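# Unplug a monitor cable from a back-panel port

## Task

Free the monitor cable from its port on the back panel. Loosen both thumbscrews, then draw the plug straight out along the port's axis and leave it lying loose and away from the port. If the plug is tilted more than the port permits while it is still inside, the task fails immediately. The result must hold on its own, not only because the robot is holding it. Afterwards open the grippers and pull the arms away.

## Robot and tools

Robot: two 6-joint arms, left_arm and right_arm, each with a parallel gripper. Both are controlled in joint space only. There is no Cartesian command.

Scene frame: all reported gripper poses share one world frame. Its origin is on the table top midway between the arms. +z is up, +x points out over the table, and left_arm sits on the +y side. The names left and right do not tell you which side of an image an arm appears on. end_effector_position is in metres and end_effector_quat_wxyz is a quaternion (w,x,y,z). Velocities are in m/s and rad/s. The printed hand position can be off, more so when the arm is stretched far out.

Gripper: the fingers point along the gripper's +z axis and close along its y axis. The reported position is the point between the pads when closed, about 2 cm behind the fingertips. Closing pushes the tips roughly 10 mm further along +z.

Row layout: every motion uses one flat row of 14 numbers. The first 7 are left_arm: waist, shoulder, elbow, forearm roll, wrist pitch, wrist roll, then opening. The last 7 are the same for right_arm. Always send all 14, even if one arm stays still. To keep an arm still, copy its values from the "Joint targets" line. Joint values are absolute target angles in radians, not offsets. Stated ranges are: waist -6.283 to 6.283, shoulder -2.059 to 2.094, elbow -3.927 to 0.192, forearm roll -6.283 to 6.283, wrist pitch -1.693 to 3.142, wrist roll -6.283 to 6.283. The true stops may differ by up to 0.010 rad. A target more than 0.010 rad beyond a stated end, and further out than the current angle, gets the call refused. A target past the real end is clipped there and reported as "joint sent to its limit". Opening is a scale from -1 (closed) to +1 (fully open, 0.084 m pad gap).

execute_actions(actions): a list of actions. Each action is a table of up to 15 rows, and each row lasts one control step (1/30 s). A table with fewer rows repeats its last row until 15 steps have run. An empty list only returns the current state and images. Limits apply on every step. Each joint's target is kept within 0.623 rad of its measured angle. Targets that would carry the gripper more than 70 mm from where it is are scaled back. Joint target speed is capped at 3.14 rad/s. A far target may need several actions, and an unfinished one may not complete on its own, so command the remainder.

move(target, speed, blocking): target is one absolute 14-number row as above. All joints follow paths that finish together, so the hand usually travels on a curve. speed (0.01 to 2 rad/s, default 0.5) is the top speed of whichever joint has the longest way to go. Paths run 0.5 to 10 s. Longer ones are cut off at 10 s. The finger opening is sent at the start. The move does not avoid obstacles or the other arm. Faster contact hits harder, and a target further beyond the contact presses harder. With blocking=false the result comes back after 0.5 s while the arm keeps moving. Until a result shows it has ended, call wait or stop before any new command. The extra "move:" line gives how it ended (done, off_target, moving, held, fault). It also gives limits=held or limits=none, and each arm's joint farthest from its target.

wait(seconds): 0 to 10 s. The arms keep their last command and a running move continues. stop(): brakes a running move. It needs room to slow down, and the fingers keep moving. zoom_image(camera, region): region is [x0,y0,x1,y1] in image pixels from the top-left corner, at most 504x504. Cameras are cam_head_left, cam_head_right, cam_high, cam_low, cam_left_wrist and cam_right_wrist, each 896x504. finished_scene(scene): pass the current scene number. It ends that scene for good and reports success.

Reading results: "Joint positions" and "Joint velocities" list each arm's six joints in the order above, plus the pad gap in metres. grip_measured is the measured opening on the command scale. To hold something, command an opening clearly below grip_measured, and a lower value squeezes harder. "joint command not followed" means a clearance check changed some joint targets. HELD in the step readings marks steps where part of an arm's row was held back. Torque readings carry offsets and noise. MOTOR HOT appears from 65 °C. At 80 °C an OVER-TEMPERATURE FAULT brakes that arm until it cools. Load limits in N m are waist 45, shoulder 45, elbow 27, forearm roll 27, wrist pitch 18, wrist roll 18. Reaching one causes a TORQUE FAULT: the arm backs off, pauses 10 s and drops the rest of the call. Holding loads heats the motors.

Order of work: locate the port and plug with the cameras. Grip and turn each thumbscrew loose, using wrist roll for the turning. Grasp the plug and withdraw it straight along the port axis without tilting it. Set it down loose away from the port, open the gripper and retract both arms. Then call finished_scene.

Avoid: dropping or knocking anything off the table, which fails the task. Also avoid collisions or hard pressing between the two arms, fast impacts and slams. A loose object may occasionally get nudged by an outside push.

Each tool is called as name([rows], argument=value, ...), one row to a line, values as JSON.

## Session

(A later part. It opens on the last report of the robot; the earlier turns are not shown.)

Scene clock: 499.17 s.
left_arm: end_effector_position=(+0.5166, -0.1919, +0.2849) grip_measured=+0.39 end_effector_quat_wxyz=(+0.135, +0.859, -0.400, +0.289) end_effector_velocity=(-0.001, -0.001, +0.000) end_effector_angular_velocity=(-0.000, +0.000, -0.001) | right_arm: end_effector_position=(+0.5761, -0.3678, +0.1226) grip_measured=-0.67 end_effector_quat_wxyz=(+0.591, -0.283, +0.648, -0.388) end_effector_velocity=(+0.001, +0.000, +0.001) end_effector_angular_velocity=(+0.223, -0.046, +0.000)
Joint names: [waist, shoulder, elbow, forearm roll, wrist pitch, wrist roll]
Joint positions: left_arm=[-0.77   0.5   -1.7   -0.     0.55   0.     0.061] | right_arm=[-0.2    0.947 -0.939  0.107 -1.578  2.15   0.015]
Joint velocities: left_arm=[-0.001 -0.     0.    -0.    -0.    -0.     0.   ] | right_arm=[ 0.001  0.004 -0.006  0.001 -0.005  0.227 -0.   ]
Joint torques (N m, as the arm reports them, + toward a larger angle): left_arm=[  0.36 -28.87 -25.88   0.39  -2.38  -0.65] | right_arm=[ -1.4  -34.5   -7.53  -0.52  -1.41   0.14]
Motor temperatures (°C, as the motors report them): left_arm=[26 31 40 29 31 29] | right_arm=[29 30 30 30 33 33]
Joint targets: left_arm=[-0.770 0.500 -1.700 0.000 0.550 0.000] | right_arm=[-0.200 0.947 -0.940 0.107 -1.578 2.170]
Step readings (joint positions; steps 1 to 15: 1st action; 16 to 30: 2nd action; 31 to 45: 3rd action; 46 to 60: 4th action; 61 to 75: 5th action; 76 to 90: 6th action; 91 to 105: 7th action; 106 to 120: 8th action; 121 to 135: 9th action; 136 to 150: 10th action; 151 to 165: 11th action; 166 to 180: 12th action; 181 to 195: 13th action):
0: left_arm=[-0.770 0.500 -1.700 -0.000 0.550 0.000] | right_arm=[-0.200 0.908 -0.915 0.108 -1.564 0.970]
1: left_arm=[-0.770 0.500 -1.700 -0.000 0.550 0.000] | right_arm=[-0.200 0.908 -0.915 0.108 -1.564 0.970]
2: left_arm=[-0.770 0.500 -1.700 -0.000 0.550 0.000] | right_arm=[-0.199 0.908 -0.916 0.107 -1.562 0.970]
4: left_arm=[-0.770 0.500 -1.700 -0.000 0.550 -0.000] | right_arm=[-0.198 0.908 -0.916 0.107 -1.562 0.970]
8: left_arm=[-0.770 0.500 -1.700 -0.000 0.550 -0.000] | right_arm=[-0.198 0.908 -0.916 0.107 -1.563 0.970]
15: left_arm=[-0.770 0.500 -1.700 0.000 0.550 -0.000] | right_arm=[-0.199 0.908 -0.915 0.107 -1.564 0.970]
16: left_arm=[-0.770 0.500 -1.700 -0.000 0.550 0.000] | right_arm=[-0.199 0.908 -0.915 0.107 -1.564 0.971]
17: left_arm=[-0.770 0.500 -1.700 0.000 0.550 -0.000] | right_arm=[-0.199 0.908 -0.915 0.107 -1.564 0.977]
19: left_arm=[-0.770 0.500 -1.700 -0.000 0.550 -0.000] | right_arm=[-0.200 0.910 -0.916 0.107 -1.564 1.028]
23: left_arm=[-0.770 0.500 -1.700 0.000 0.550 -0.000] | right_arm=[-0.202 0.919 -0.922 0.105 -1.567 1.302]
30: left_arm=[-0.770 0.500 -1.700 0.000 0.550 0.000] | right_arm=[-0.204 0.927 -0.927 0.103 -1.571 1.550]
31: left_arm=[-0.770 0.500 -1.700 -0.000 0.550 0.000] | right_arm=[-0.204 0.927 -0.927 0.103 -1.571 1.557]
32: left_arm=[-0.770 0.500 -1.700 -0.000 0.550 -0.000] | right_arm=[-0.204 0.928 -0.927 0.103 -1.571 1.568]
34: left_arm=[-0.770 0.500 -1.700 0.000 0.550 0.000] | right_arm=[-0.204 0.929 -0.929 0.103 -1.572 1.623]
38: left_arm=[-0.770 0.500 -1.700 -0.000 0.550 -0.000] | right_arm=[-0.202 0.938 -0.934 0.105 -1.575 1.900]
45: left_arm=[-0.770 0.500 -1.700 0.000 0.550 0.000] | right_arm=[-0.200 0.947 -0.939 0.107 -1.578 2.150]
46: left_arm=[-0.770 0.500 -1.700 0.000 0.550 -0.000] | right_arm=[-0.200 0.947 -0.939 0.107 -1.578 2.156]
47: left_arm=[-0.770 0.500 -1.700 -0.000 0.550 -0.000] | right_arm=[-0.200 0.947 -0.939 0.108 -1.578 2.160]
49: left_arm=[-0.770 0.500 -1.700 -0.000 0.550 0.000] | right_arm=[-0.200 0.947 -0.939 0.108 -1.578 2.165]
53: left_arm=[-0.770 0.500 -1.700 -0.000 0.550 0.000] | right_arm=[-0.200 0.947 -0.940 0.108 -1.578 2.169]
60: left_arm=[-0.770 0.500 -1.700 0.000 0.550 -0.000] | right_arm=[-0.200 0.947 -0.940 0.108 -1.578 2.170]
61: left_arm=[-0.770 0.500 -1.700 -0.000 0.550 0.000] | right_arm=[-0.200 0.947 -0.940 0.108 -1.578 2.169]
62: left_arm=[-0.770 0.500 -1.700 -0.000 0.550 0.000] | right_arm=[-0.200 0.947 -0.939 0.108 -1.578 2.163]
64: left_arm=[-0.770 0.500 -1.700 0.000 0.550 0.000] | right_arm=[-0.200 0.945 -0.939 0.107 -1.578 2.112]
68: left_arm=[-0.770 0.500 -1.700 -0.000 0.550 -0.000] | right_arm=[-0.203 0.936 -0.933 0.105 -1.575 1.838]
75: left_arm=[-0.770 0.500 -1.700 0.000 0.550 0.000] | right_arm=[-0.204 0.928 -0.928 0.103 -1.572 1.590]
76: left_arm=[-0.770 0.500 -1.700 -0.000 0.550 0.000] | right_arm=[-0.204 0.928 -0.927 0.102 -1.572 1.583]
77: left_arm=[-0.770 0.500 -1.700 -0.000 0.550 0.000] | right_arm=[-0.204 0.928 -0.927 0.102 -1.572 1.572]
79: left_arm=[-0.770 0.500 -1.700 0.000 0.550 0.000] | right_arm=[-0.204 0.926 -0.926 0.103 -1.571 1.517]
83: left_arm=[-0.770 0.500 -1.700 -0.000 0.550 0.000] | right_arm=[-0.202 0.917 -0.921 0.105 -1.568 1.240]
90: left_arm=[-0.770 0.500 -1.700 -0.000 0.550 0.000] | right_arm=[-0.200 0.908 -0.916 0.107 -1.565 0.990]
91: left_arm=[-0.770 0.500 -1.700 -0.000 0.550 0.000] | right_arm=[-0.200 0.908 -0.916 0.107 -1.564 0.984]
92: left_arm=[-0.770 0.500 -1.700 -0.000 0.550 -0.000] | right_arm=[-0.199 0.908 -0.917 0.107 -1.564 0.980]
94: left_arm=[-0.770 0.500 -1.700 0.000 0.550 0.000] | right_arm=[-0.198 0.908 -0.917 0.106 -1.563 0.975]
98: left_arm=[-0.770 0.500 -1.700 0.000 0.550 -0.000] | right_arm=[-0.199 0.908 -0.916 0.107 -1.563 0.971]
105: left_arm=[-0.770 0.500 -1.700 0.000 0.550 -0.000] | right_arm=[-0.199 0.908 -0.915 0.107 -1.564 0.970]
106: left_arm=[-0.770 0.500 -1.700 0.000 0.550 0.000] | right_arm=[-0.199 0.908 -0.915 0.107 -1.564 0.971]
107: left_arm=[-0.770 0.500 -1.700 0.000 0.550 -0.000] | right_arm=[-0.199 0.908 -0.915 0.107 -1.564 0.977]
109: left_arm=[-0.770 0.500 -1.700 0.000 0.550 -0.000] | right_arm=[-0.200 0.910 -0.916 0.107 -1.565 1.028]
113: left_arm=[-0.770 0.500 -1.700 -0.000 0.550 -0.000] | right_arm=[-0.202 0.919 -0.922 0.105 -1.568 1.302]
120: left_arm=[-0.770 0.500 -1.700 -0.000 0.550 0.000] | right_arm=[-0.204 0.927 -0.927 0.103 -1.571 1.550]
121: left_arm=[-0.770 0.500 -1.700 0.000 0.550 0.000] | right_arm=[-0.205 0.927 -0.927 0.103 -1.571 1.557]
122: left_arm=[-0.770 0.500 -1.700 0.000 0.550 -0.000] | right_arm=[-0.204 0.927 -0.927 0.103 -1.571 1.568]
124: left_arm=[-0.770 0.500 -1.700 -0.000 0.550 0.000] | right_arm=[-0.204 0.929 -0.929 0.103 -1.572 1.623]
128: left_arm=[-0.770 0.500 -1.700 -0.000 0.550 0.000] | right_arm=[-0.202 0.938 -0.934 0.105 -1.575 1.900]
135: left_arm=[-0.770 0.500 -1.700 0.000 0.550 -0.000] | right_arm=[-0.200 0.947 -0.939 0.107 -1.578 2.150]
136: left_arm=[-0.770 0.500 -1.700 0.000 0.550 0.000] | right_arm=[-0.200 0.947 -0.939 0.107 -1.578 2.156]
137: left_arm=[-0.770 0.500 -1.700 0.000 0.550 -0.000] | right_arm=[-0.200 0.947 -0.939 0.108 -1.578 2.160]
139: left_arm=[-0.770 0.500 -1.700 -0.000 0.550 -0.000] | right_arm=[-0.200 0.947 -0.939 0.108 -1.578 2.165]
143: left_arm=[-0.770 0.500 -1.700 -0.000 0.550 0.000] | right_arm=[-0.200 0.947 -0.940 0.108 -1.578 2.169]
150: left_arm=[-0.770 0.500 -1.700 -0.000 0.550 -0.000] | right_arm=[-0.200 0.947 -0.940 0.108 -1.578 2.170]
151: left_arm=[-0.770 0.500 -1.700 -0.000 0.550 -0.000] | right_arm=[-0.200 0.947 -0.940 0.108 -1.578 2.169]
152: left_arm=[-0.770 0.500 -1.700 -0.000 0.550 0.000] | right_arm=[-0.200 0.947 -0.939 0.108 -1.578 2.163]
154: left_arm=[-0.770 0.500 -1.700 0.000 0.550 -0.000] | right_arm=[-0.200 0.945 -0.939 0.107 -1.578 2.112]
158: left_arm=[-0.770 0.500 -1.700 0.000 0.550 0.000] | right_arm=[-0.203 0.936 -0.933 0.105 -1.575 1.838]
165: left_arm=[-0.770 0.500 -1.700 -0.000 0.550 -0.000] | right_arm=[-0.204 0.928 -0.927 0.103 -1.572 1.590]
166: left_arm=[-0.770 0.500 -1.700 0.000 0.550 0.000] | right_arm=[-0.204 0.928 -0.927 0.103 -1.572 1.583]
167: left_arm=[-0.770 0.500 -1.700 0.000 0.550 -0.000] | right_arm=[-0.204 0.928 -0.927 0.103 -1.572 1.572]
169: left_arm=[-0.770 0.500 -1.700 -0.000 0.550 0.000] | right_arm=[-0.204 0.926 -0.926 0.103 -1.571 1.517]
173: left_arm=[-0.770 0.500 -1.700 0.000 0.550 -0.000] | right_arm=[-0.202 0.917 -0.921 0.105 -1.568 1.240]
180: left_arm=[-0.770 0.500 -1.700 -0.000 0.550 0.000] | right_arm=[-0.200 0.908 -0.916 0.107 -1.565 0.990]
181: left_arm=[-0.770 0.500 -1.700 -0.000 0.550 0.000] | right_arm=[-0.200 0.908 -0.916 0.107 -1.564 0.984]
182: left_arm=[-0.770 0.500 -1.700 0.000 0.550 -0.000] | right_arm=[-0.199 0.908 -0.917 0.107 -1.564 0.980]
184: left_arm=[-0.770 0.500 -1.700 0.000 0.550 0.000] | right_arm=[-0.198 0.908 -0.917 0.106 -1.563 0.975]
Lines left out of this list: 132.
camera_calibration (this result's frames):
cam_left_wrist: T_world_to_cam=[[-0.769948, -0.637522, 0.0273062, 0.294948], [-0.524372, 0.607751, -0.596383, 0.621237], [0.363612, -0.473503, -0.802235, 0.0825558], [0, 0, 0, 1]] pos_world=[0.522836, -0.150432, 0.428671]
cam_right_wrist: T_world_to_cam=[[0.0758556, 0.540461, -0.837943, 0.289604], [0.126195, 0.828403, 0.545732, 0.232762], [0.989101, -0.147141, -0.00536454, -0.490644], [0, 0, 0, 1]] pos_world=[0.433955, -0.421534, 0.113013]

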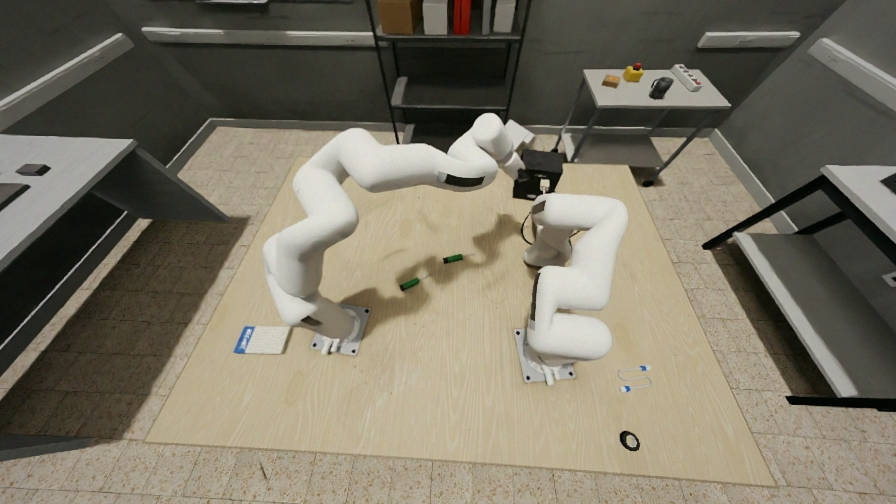

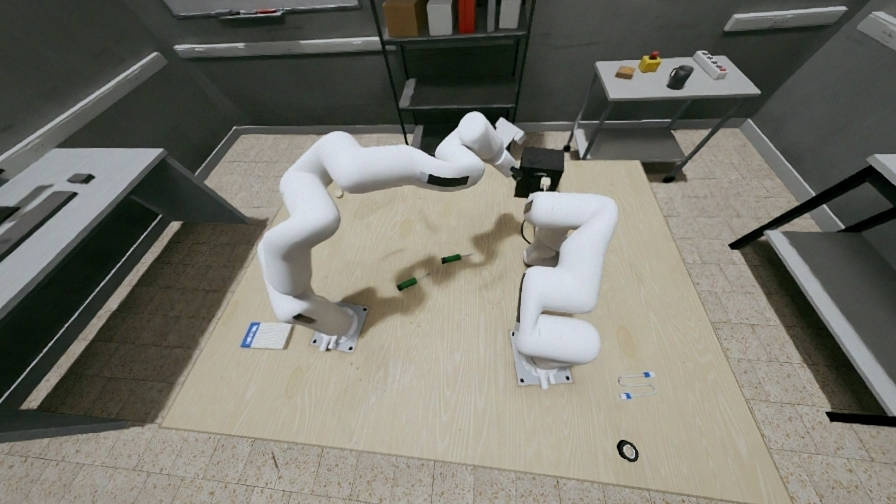

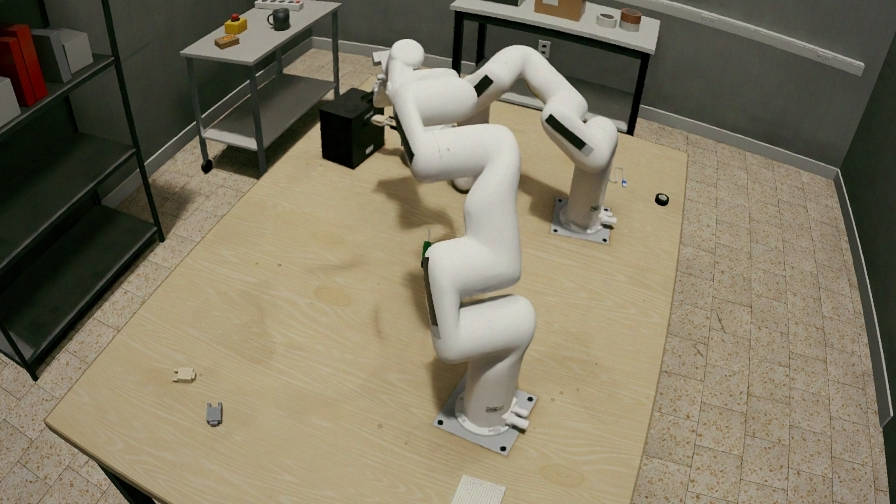

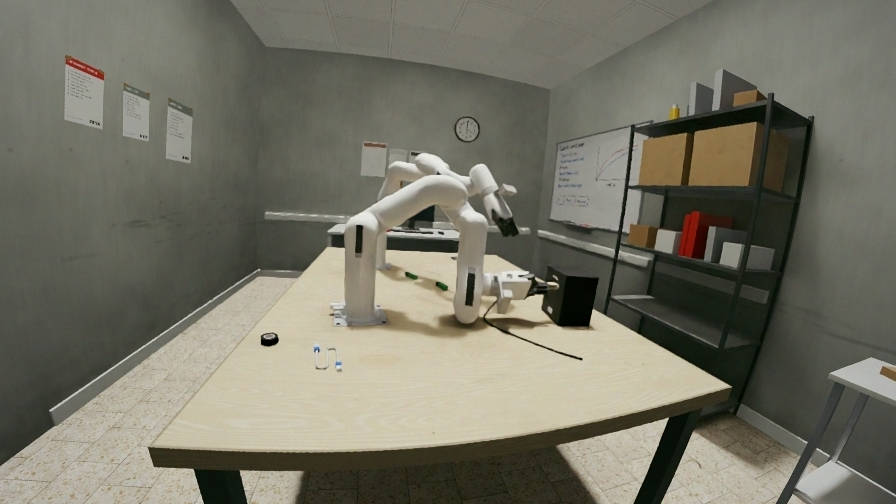

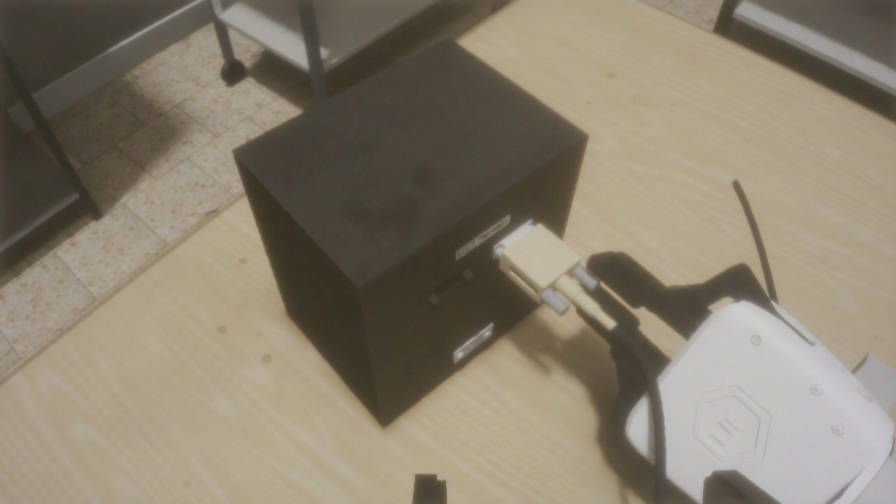

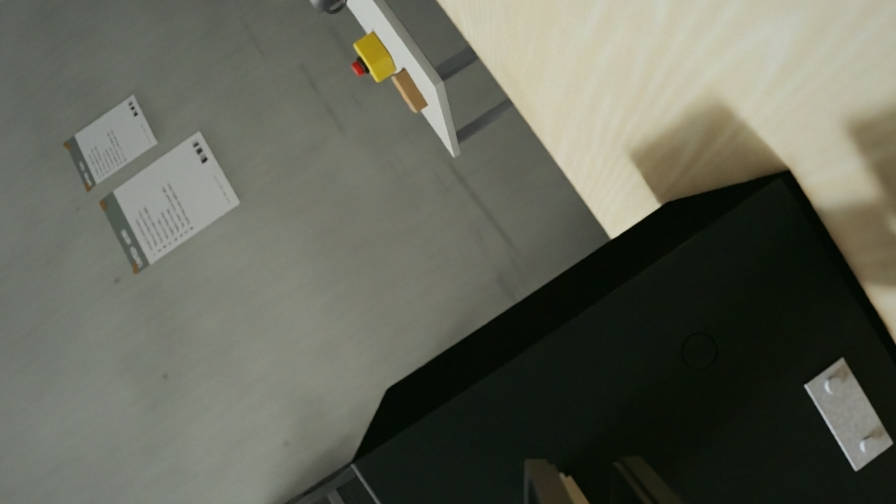

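move(target=[-0.77,0.5,-1.7,0,0.55,0,0.4,-0.2046,0.9276,-0.9275,0.1024,-1.5711,1.57,0.3])

move(target=[-0.77,0.5,-1.7,0,0.55,0,0.4,-0.139,0.93,-0.929,0.168,-1.572,1.57,0.3], speed=0.06)

move(target=[-0.77,0.5,-1.7,0,0.55,0,0.4,-0.139,0.93,-0.929,0.168,-1.572,-1.57,0.3], speed=0.8)

move(target=[-0.77,0.5,-1.7,0,0.55,0,0.4,-0.0771,0.9327,-0.953,0.2299,-1.5507,-1.57,-0.3], speed=0.05)

move(target=[-0.77,0.5,-1.7,0,0.55,0,0.4,-0.0771,0.9327,-0.953,0.2299,-1.5507,-1.57,-1])

Scene clock: 521.03 s.
left_arm: end_effector_position=(+0.5166, -0.1919, +0.2849) grip_measured=+0.39 end_effector_quat_wxyz=(+0.135, +0.859, -0.400, +0.289) end_effector_velocity=(-0.000, +0.000, -0.001) end_effector_angular_velocity=(+0.002, +0.001, -0.001) | right_arm: end_effector_position=(+0.5761, -0.3695, +0.1284) grip_measured=+0.29 end_effector_quat_wxyz=(+0.456, -0.456, +0.541, -0.541) end_effector_velocity=(-0.000, -0.000, +0.001) end_effector_angular_velocity=(-0.003, -0.002, -0.000)
Joint names: [waist, shoulder, elbow, forearm roll, wrist pitch, wrist roll]
Joint positions: left_arm=[-0.77   0.5   -1.7   -0.     0.55   0.     0.061] | right_arm=[-0.205  0.928 -0.928  0.102 -1.571  1.57   0.056]
Joint velocities: left_arm=[-0.     0.001  0.001  0.     0.     0.    -0.   ] | right_arm=[-0.    -0.     0.    -0.    -0.002 -0.003 -0.   ]
Joint torques (N m, as the arm reports them, + toward a larger angle): left_arm=[  0.84 -29.26 -26.01   0.16  -2.38  -0.65] | right_arm=[ -1.2  -32.31  -6.65  -0.51  -1.21   0.22]
Motor temperatures (°C, as the motors report them): left_arm=[26 31 40 29 31 29] | right_arm=[29 30 30 30 33 33]
Joint targets: left_arm=[-0.770 0.500 -1.700 0.000 0.550 0.000] | right_arm=[-0.205 0.928 -0.927 0.102 -1.571 1.570]
move: done; limits=none; left_arm: farthest joint: the waist, 0.000 radians from its target (0.000 radians at the start); right_arm: farthest joint: the waist, 0.000 radians from its target (0.005 radians at the start)
camera_calibration (this result's frames):
cam_left_wrist: T_world_to_cam=[[-0.769948, -0.637522, 0.0273061, 0.294948], [-0.524372, 0.607751, -0.596383, 0.621237], [0.363612, -0.473503, -0.802235, 0.0825558], [0, 0, 0, 1]] pos_world=[0.522836, -0.150432, 0.428671]
cam_right_wrist: T_world_to_cam=[[-0.0162257, 0.0010535, -0.999868, 0.169901], [0.153458, 0.988154, -0.00144913, 0.344636], [0.988022, -0.153461, -0.0161952, -0.491219], [0, 0, 0, 1]] pos_world=[0.435205, -0.416115, 0.162423]

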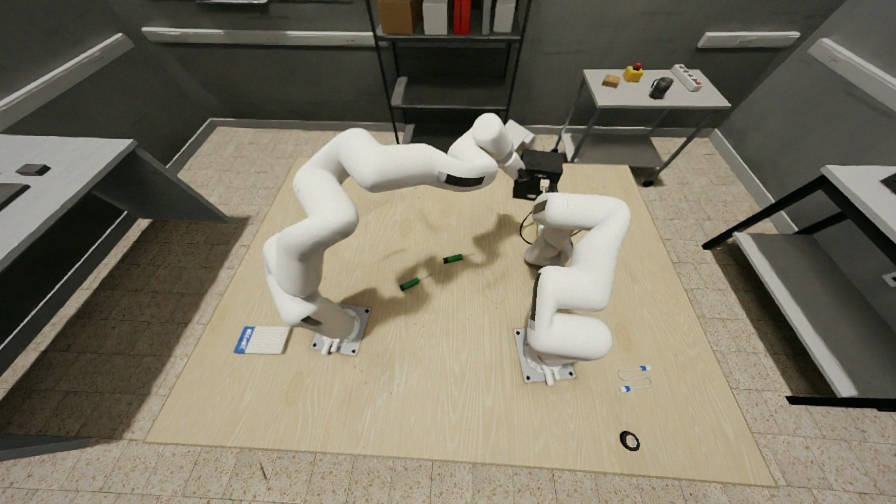

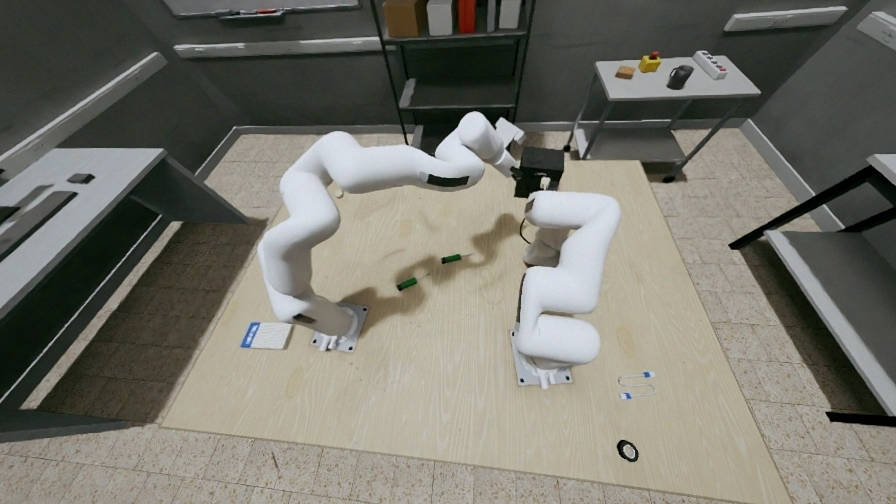

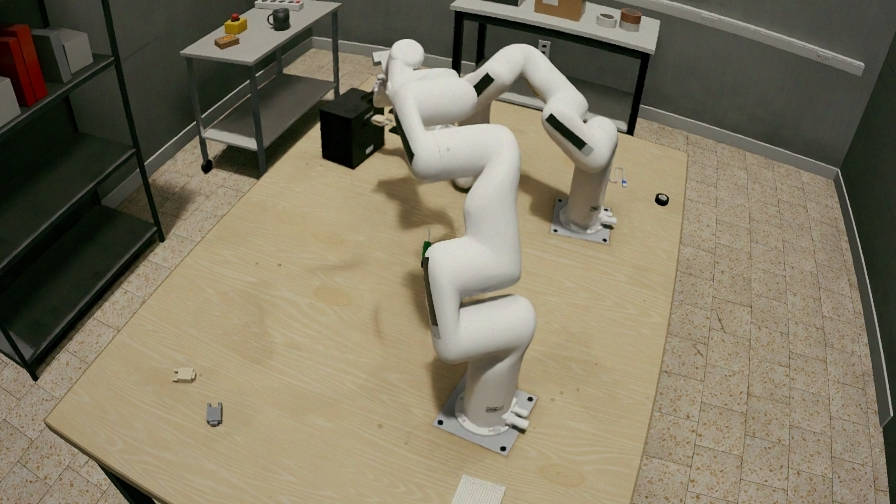

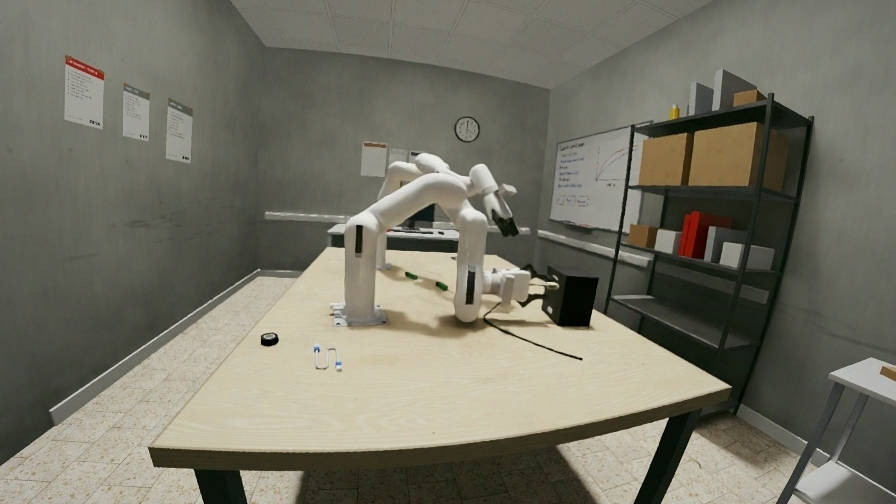

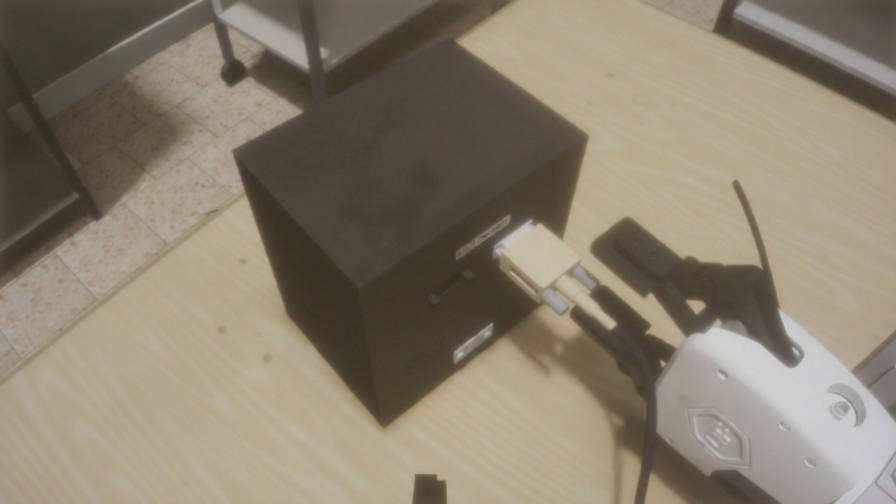

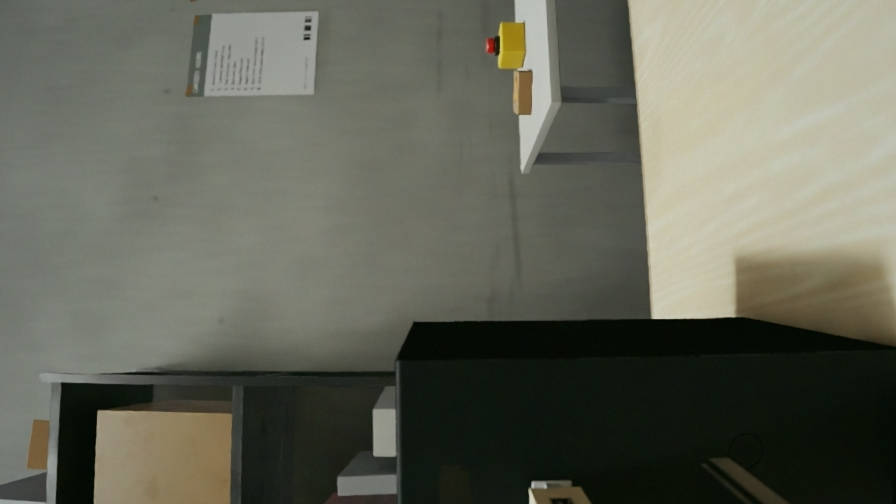

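Scene clock: 522.47 s.
left_arm: end_effector_position=(+0.5166, -0.1919, +0.2849) grip_measured=+0.39 end_effector_quat_wxyz=(+0.135, +0.859, -0.400, +0.289) end_effector_velocity=(-0.001, -0.001, +0.001) end_effector_angular_velocity=(-0.002, -0.001, -0.001) | right_arm: end_effector_position=(+0.5769, -0.3475, +0.1277) grip_measured=+0.29 end_effector_quat_wxyz=(+0.455, -0.456, +0.540, -0.541) end_effector_velocity=(-0.000, +0.000, -0.000) end_effector_angular_velocity=(+0.000, -0.000, -0.001)
Joint names: [waist, shoulder, elbow, forearm roll, wrist pitch, wrist roll]
Joint positions: left_arm=[-0.77   0.5   -1.7    0.     0.55  -0.     0.061] | right_arm=[-0.139  0.93  -0.929  0.168 -1.572  1.57   0.056]
Joint velocities: left_arm=[-0.002 -0.002  0.    -0.    -0.    -0.001 -0.   ] | right_arm=[ 0.001  0.     0.     0.002 -0.     0.     0.   ]
Joint torques (N m, as the arm reports them, + toward a larger angle): left_arm=[  0.95 -28.81 -26.18   0.16  -2.12  -0.64] | right_arm=[ -0.51 -32.8   -7.12  -0.55  -1.17   0.39]
Motor temperatures (°C, as the motors report them): left_arm=[26 31 40 29 31 29] | right_arm=[29 30 30 30 33 33]
Joint targets: left_arm=[-0.770 0.500 -1.700 0.000 0.550 0.000] | right_arm=[-0.139 0.930 -0.929 0.168 -1.572 1.570]
move: done; limits=none; left_arm: farthest joint: the waist, 0.000 radians from its target (0.000 radians at the start); right_arm: farthest joint: the waist, 0.000 radians from its target (0.066 radians at the start)
camera_calibration (this result's frames):
cam_left_wrist: T_world_to_cam=[[-0.769948, -0.637522, 0.0273061, 0.294948], [-0.524372, 0.607751, -0.596383, 0.621237], [0.363612, -0.473503, -0.802235, 0.0825558], [0, 0, 0, 1]] pos_world=[0.522836, -0.150432, 0.428671]
cam_right_wrist: T_world_to_cam=[[-0.0162614, 0.000689532, -0.999868, 0.169107], [0.153542, 0.98814, -0.00181569, 0.322769], [0.988008, -0.153551, -0.0161744, -0.488648], [0, 0, 0, 1]] pos_world=[0.43598, -0.39409, 0.161767]

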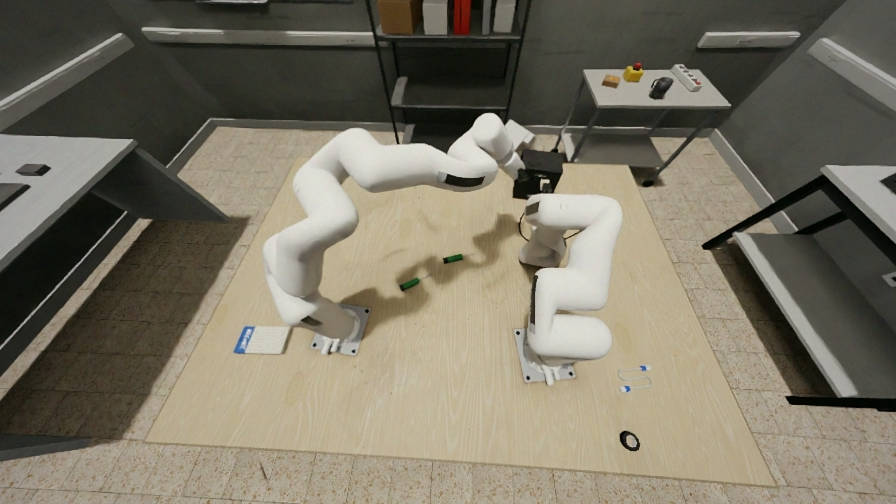

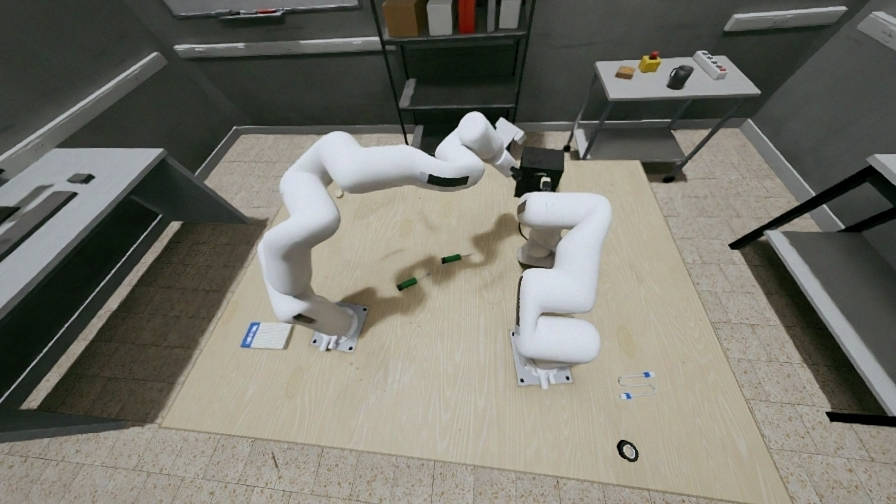

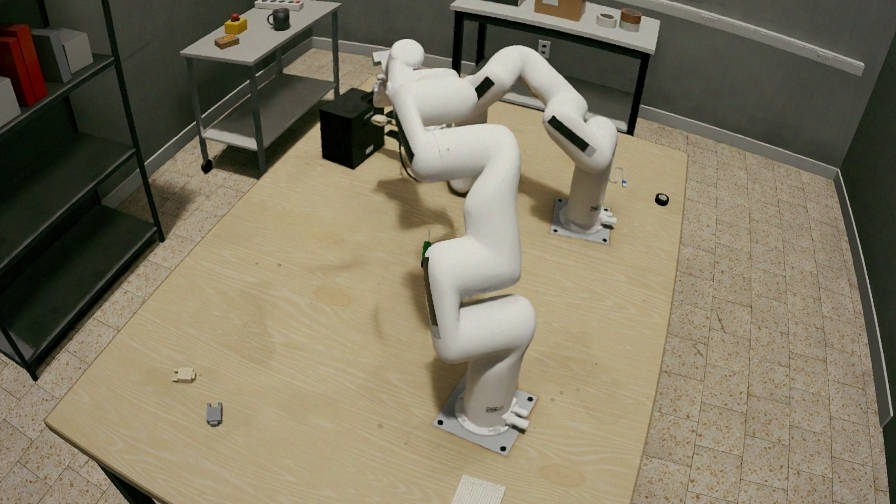

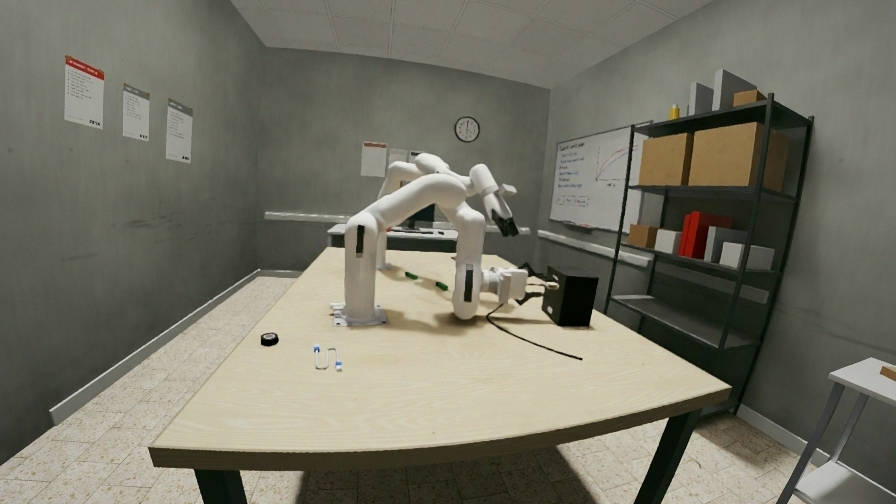

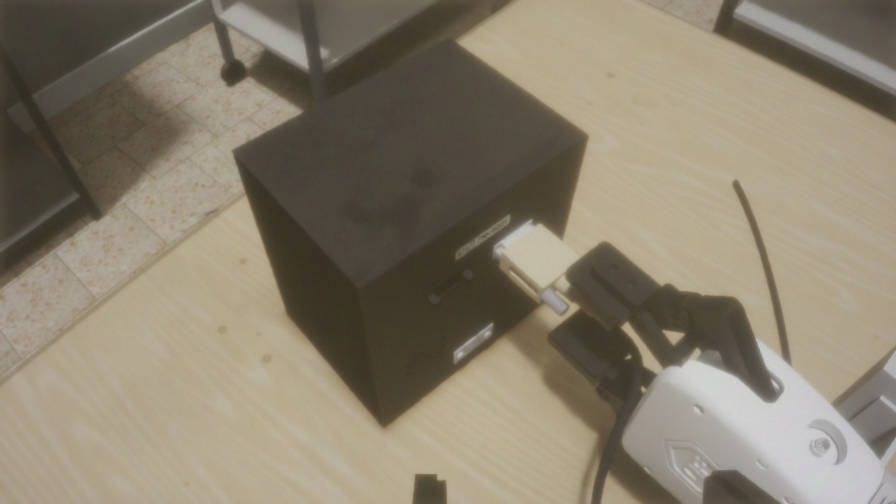

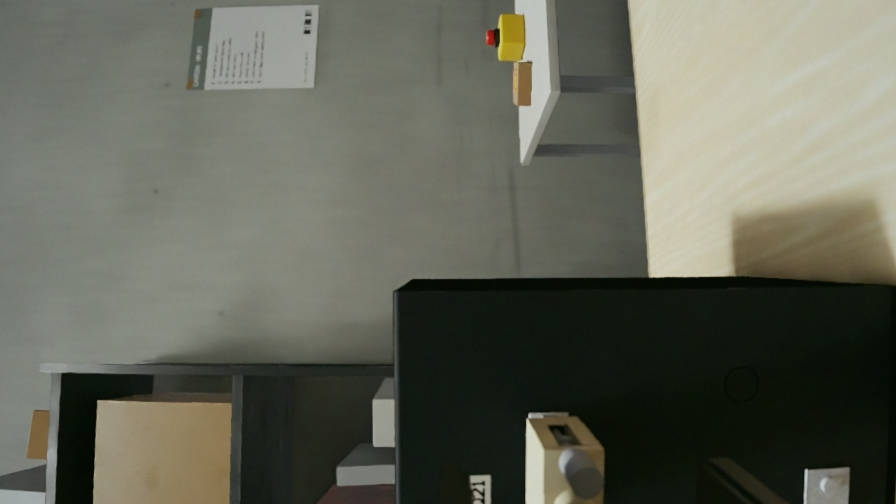

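Scene clock: 527.07 s.
left_arm: end_effector_position=(+0.5166, -0.1919, +0.2849) grip_measured=+0.39 end_effector_quat_wxyz=(+0.135, +0.859, -0.400, +0.289) end_effector_velocity=(-0.001, -0.001, -0.000) end_effector_angular_velocity=(+0.000, -0.000, -0.002) | right_arm: end_effector_position=(+0.5769, -0.3474, +0.1277) grip_measured=+0.29 end_effector_quat_wxyz=(+0.541, +0.541, +0.455, +0.456) end_effector_velocity=(-0.000, -0.000, +0.000) end_effector_angular_velocity=(-0.003, -0.001, -0.001)
Joint names: [waist, shoulder, elbow, forearm roll, wrist pitch, wrist roll]
Joint positions: left_arm=[-0.77   0.5   -1.7   -0.     0.55  -0.     0.061] | right_arm=[-0.139  0.93  -0.929  0.168 -1.572 -1.57   0.056]
Joint velocities: left_arm=[-0.002 -0.     0.001  0.    -0.     0.    -0.   ] | right_arm=[-0.    -0.    -0.     0.    -0.002 -0.003 -0.   ]
Joint torques (N m, as the arm reports them, + toward a larger angle): left_arm=[  0.58 -29.19 -25.9   -0.07  -2.41  -0.65] | right_arm=[ -2.77 -33.71  -7.72  -0.11  -1.35   0.39]
Motor temperatures (°C, as the motors report them): left_arm=[26 31 40 29 31 29] | right_arm=[29 30 30 30 33 33]
Joint targets: left_arm=[-0.770 0.500 -1.700 0.000 0.550 0.000] | right_arm=[-0.139 0.930 -0.929 0.168 -1.572 -1.570]
move: done; limits=none; left_arm: farthest joint: the waist, 0.000 radians from its target (0.000 radians at the start); right_arm: farthest joint: the waist, 0.000 radians from its target (0.000 radians at the start)
camera_calibration (this result's frames):
cam_left_wrist: T_world_to_cam=[[-0.769948, -0.637522, 0.0273062, 0.294948], [-0.524372, 0.607751, -0.596383, 0.621238], [0.363612, -0.473503, -0.802235, 0.0825559], [0, 0, 0, 1]] pos_world=[0.522836, -0.150432, 0.428671]
cam_right_wrist: T_world_to_cam=[[-0.0162927, 0.00309495, 0.999862, -0.0853574], [-0.185658, -0.982614, 0.0000162696, -0.166582], [0.982479, -0.185632, 0.0165841, -0.500768], [0, 0, 0, 1]] pos_world=[0.459676, -0.25638, 0.0936532]

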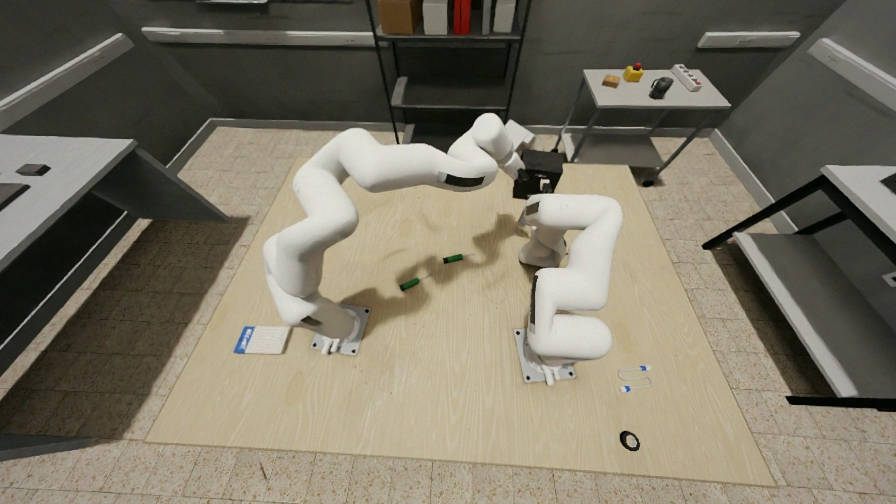

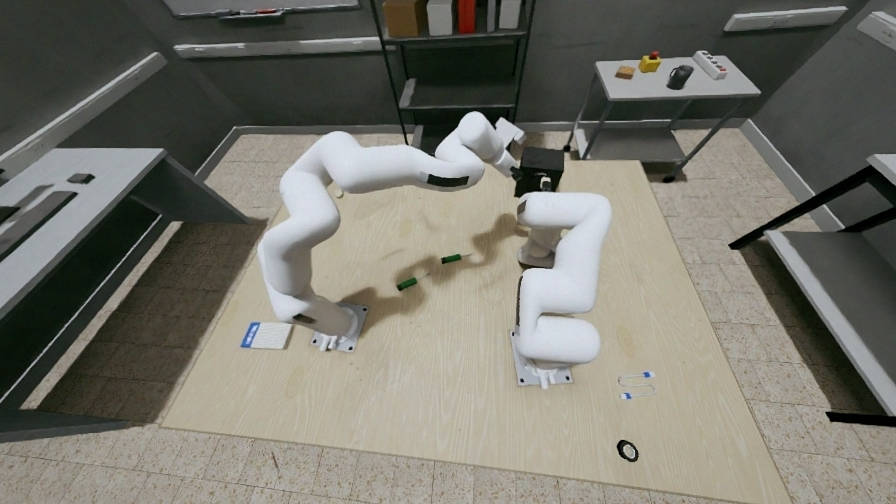

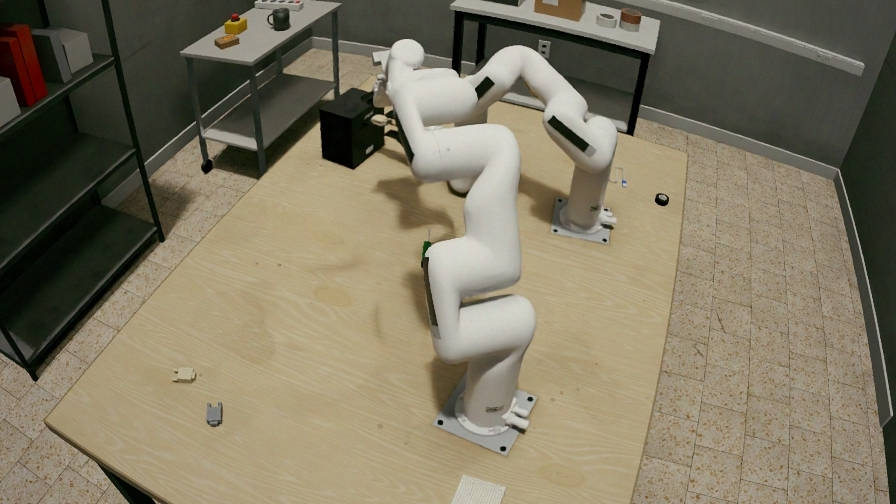

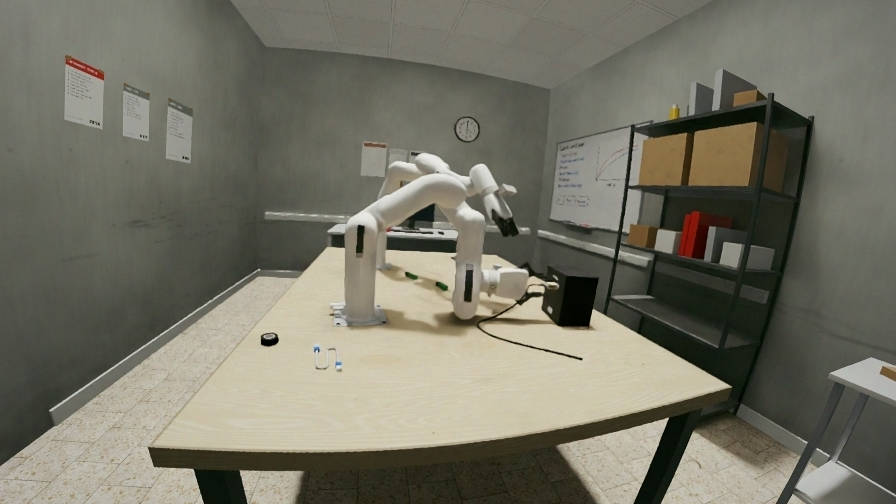

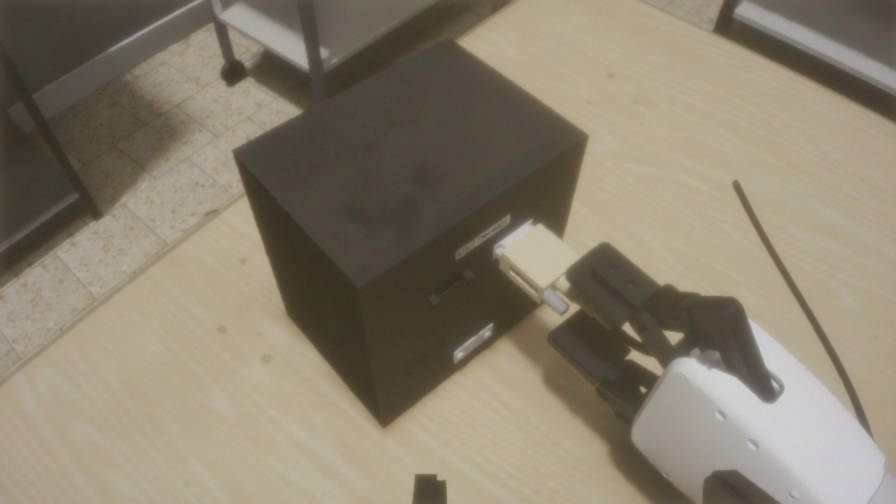

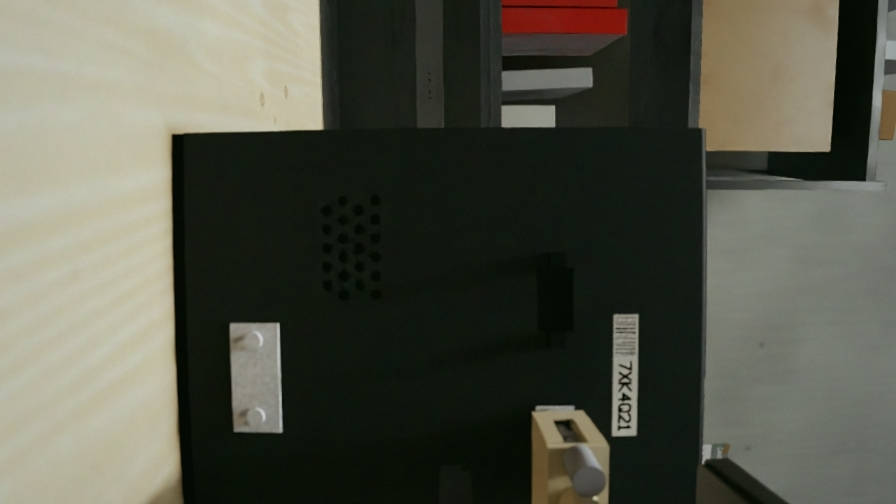

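Scene clock: 528.63 s.
left_arm: end_effector_position=(+0.5166, -0.1919, +0.2849) grip_measured=+0.39 end_effector_quat_wxyz=(+0.135, +0.859, -0.400, +0.289) end_effector_velocity=(-0.000, -0.000, -0.001) end_effector_angular_velocity=(+0.001, +0.000, -0.001) | right_arm: end_effector_position=(+0.5839, -0.3266, +0.1286) grip_measured=-0.32 end_effector_quat_wxyz=(+0.539, +0.542, +0.454, +0.457) end_effector_velocity=(+0.000, +0.001, -0.001) end_effector_angular_velocity=(+0.000, +0.002, +0.001)
Joint names: [waist, shoulder, elbow, forearm roll, wrist pitch, wrist roll]
Joint positions: left_arm=[-0.77   0.5   -1.7   -0.     0.55   0.     0.061] | right_arm=[-0.077  0.933 -0.953  0.23  -1.551 -1.57   0.03 ]
Joint velocities: left_arm=[-0.     0.     0.    -0.    -0.     0.001 -0.   ] | right_arm=[ 0.002  0.001 -0.     0.002  0.002 -0.     0.   ]
Joint torques (N m, as the arm reports them, + toward a larger angle): left_arm=[  0.95 -29.55 -25.69   0.48  -2.06  -0.71] | right_arm=[ -2.9  -33.52  -7.24  -0.16  -0.99   0.49]
Motor temperatures (°C, as the motors report them): left_arm=[26 31 40 29 31 29] | right_arm=[29 30 30 30 33 33]
Joint targets: left_arm=[-0.770 0.500 -1.700 0.000 0.550 0.000] | right_arm=[-0.077 0.933 -0.953 0.230 -1.551 -1.570]
move: done; limits=none; left_arm: farthest joint: the waist, 0.000 radians from its target (0.000 radians at the start); right_arm: farthest joint: the waist, 0.000 radians from its target (0.062 radians at the start)
camera_calibration (this result's frames):
cam_left_wrist: T_world_to_cam=[[-0.769948, -0.637522, 0.0273061, 0.294948], [-0.524372, 0.607751, -0.596383, 0.621238], [0.363612, -0.473503, -0.802235, 0.0825558], [0, 0, 0, 1]] pos_world=[0.522836, -0.150432, 0.428671]
cam_right_wrist: T_world_to_cam=[[-0.0166876, -0.00150074, 0.99986, -0.0875226], [-0.185661, -0.982603, -0.00457352, -0.144176], [0.982472, -0.185712, 0.0161187, -0.503753], [0, 0, 0, 1]] pos_world=[0.466694, -0.235352, 0.0949708]

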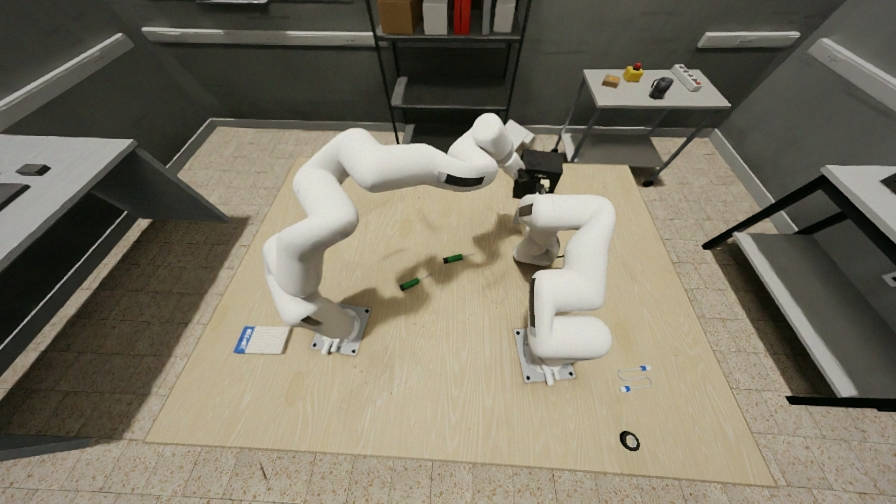

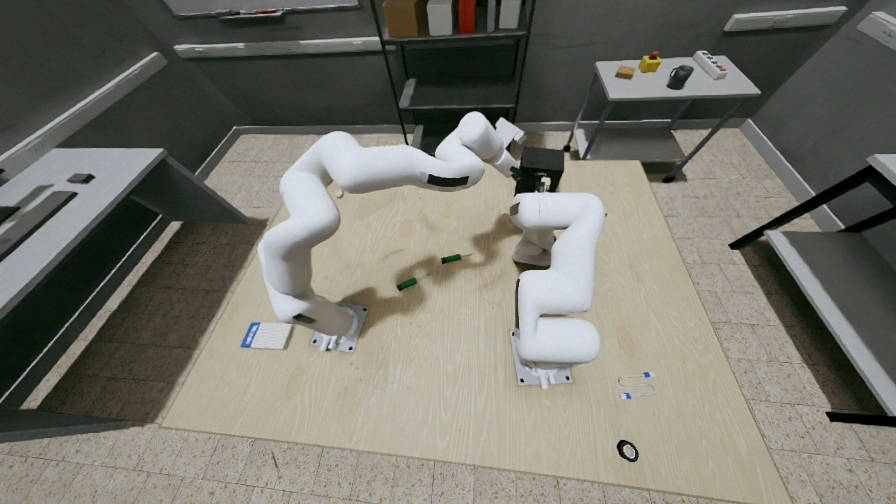

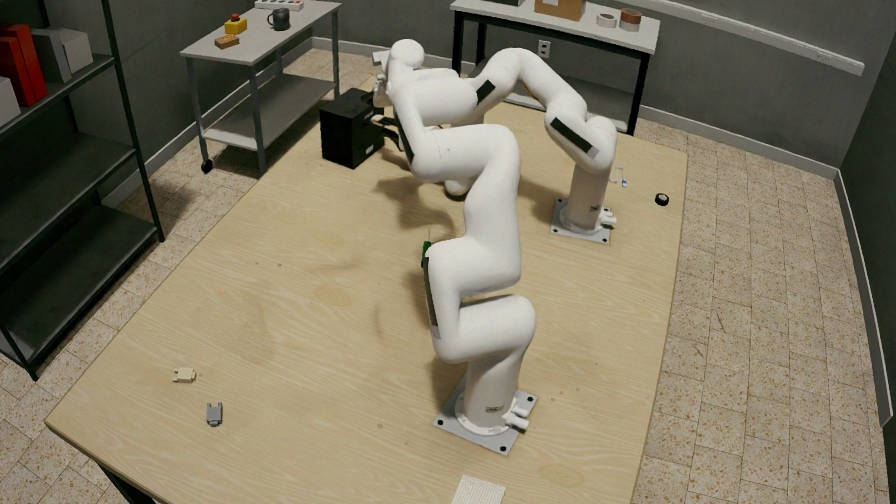

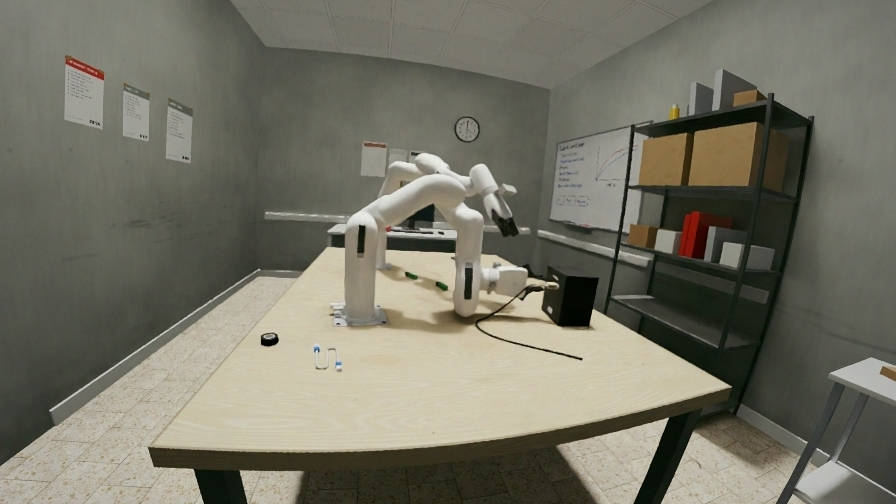

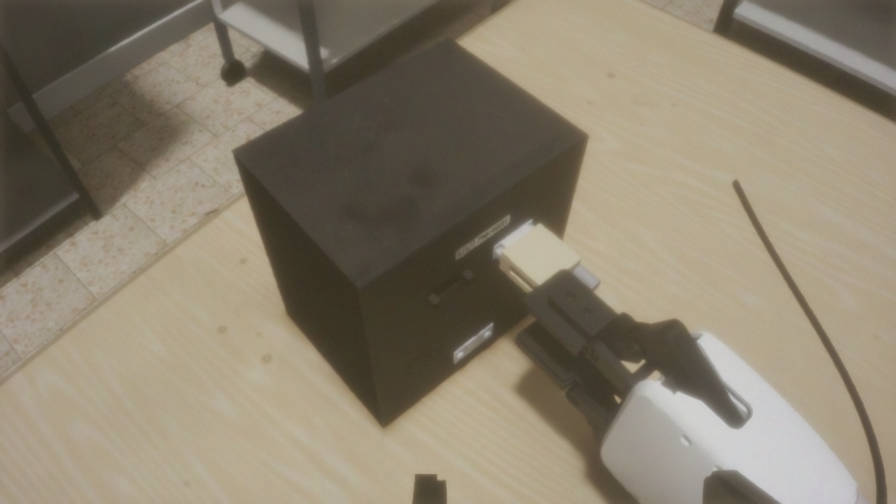

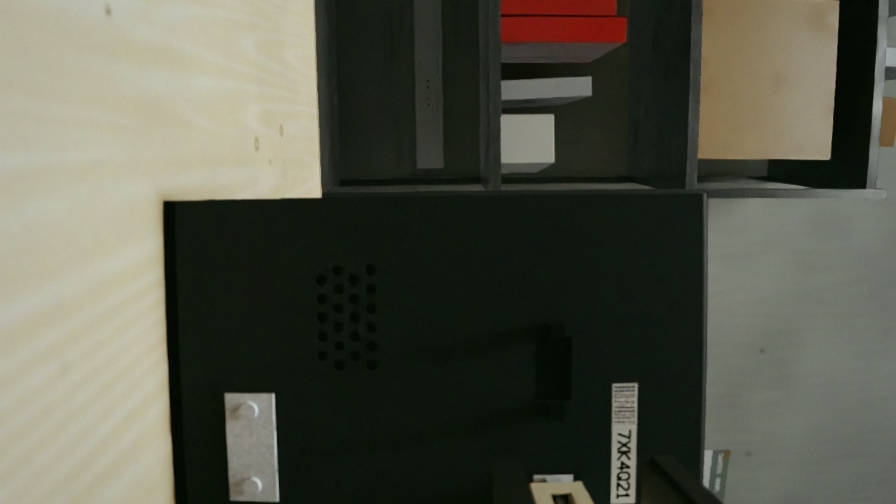

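Scene clock: 529.33 s.
left_arm: end_effector_position=(+0.5166, -0.1919, +0.2849) grip_measured=+0.39 end_effector_quat_wxyz=(+0.135, +0.859, -0.400, +0.289) end_effector_velocity=(+0.000, +0.000, -0.001) end_effector_angular_velocity=(+0.001, +0.001, -0.000) | right_arm: end_effector_position=(+0.5839, -0.3265, +0.1282) grip_measured=-0.84 end_effector_quat_wxyz=(+0.539, +0.542, +0.454, +0.457) end_effector_velocity=(+0.000, +0.000, -0.001) end_effector_angular_velocity=(-0.000, +0.002, +0.001)
Joint names: [waist, shoulder, elbow, forearm roll, wrist pitch, wrist roll]
Joint positions: left_arm=[-0.77   0.5   -1.7   -0.     0.55  -0.     0.061] | right_arm=[-0.077  0.933 -0.953  0.23  -1.55  -1.57   0.007]
Joint velocities: left_arm=[ 0.     0.001  0.001  0.    -0.     0.    -0.   ] | right_arm=[ 0.     0.     0.    -0.     0.001 -0.001 -0.   ]
Joint torques (N m, as the arm reports them, + toward a larger angle): left_arm=[  1.1  -29.58 -26.21   0.17  -1.97  -0.87] | right_arm=[ -2.32 -35.85  -7.17  -0.02  -2.39   0.4 ]
Motor temperatures (°C, as the motors report them): left_arm=[26 31 40 29 31 29] | right_arm=[29 30 30 30 33 33]
Joint targets: left_arm=[-0.770 0.500 -1.700 0.000 0.550 0.000] | right_arm=[-0.077 0.933 -0.953 0.230 -1.551 -1.570]
move: done; limits=none; left_arm: farthest joint: the waist, 0.000 radians from its target (0.000 radians at the start); right_arm: farthest joint: the wrist pitch, 0.001 radians from its target (0.000 radians at the start)
camera_calibration (this result's frames):
cam_left_wrist: T_world_to_cam=[[-0.769948, -0.637522, 0.0273062, 0.294948], [-0.524372, 0.607751, -0.596383, 0.621237], [0.363612, -0.473503, -0.802235, 0.0825558], [0, 0, 0, 1]] pos_world=[0.522836, -0.150432, 0.428671]
cam_right_wrist: T_world_to_cam=[[-0.0156114, -0.00163, 0.999877, -0.0878053], [-0.185729, -0.982591, -0.00450166, -0.144133], [0.982477, -0.185776, 0.0150369, -0.503632], [0, 0, 0, 1]] pos_world=[0.466667, -0.235329, 0.0947187]

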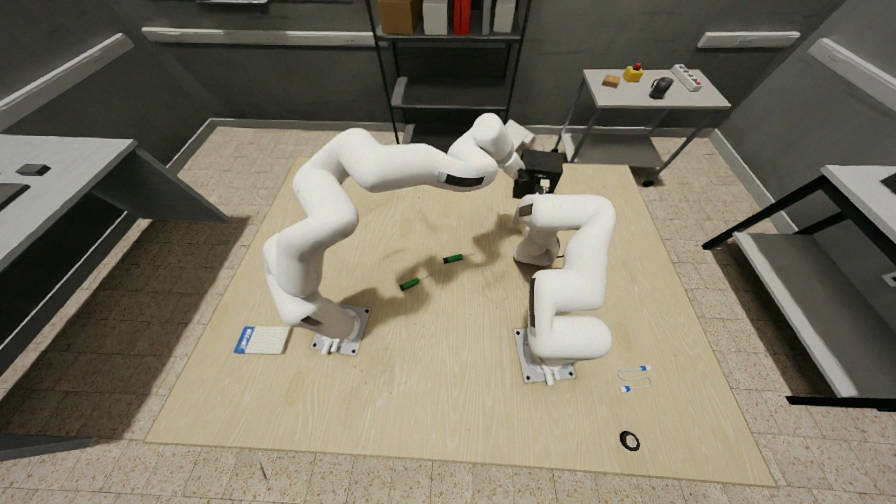

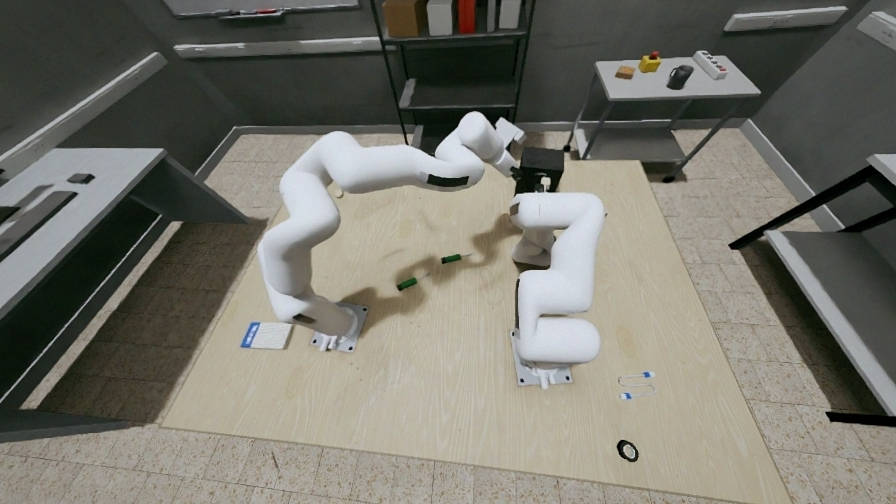

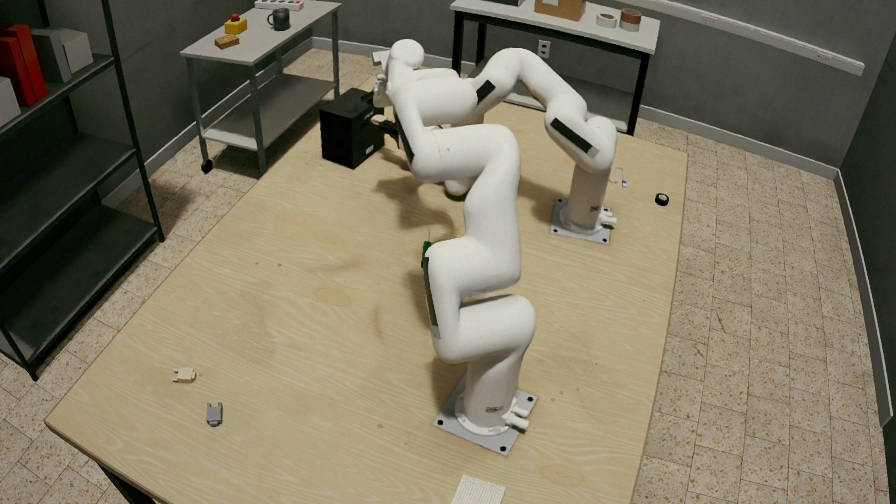

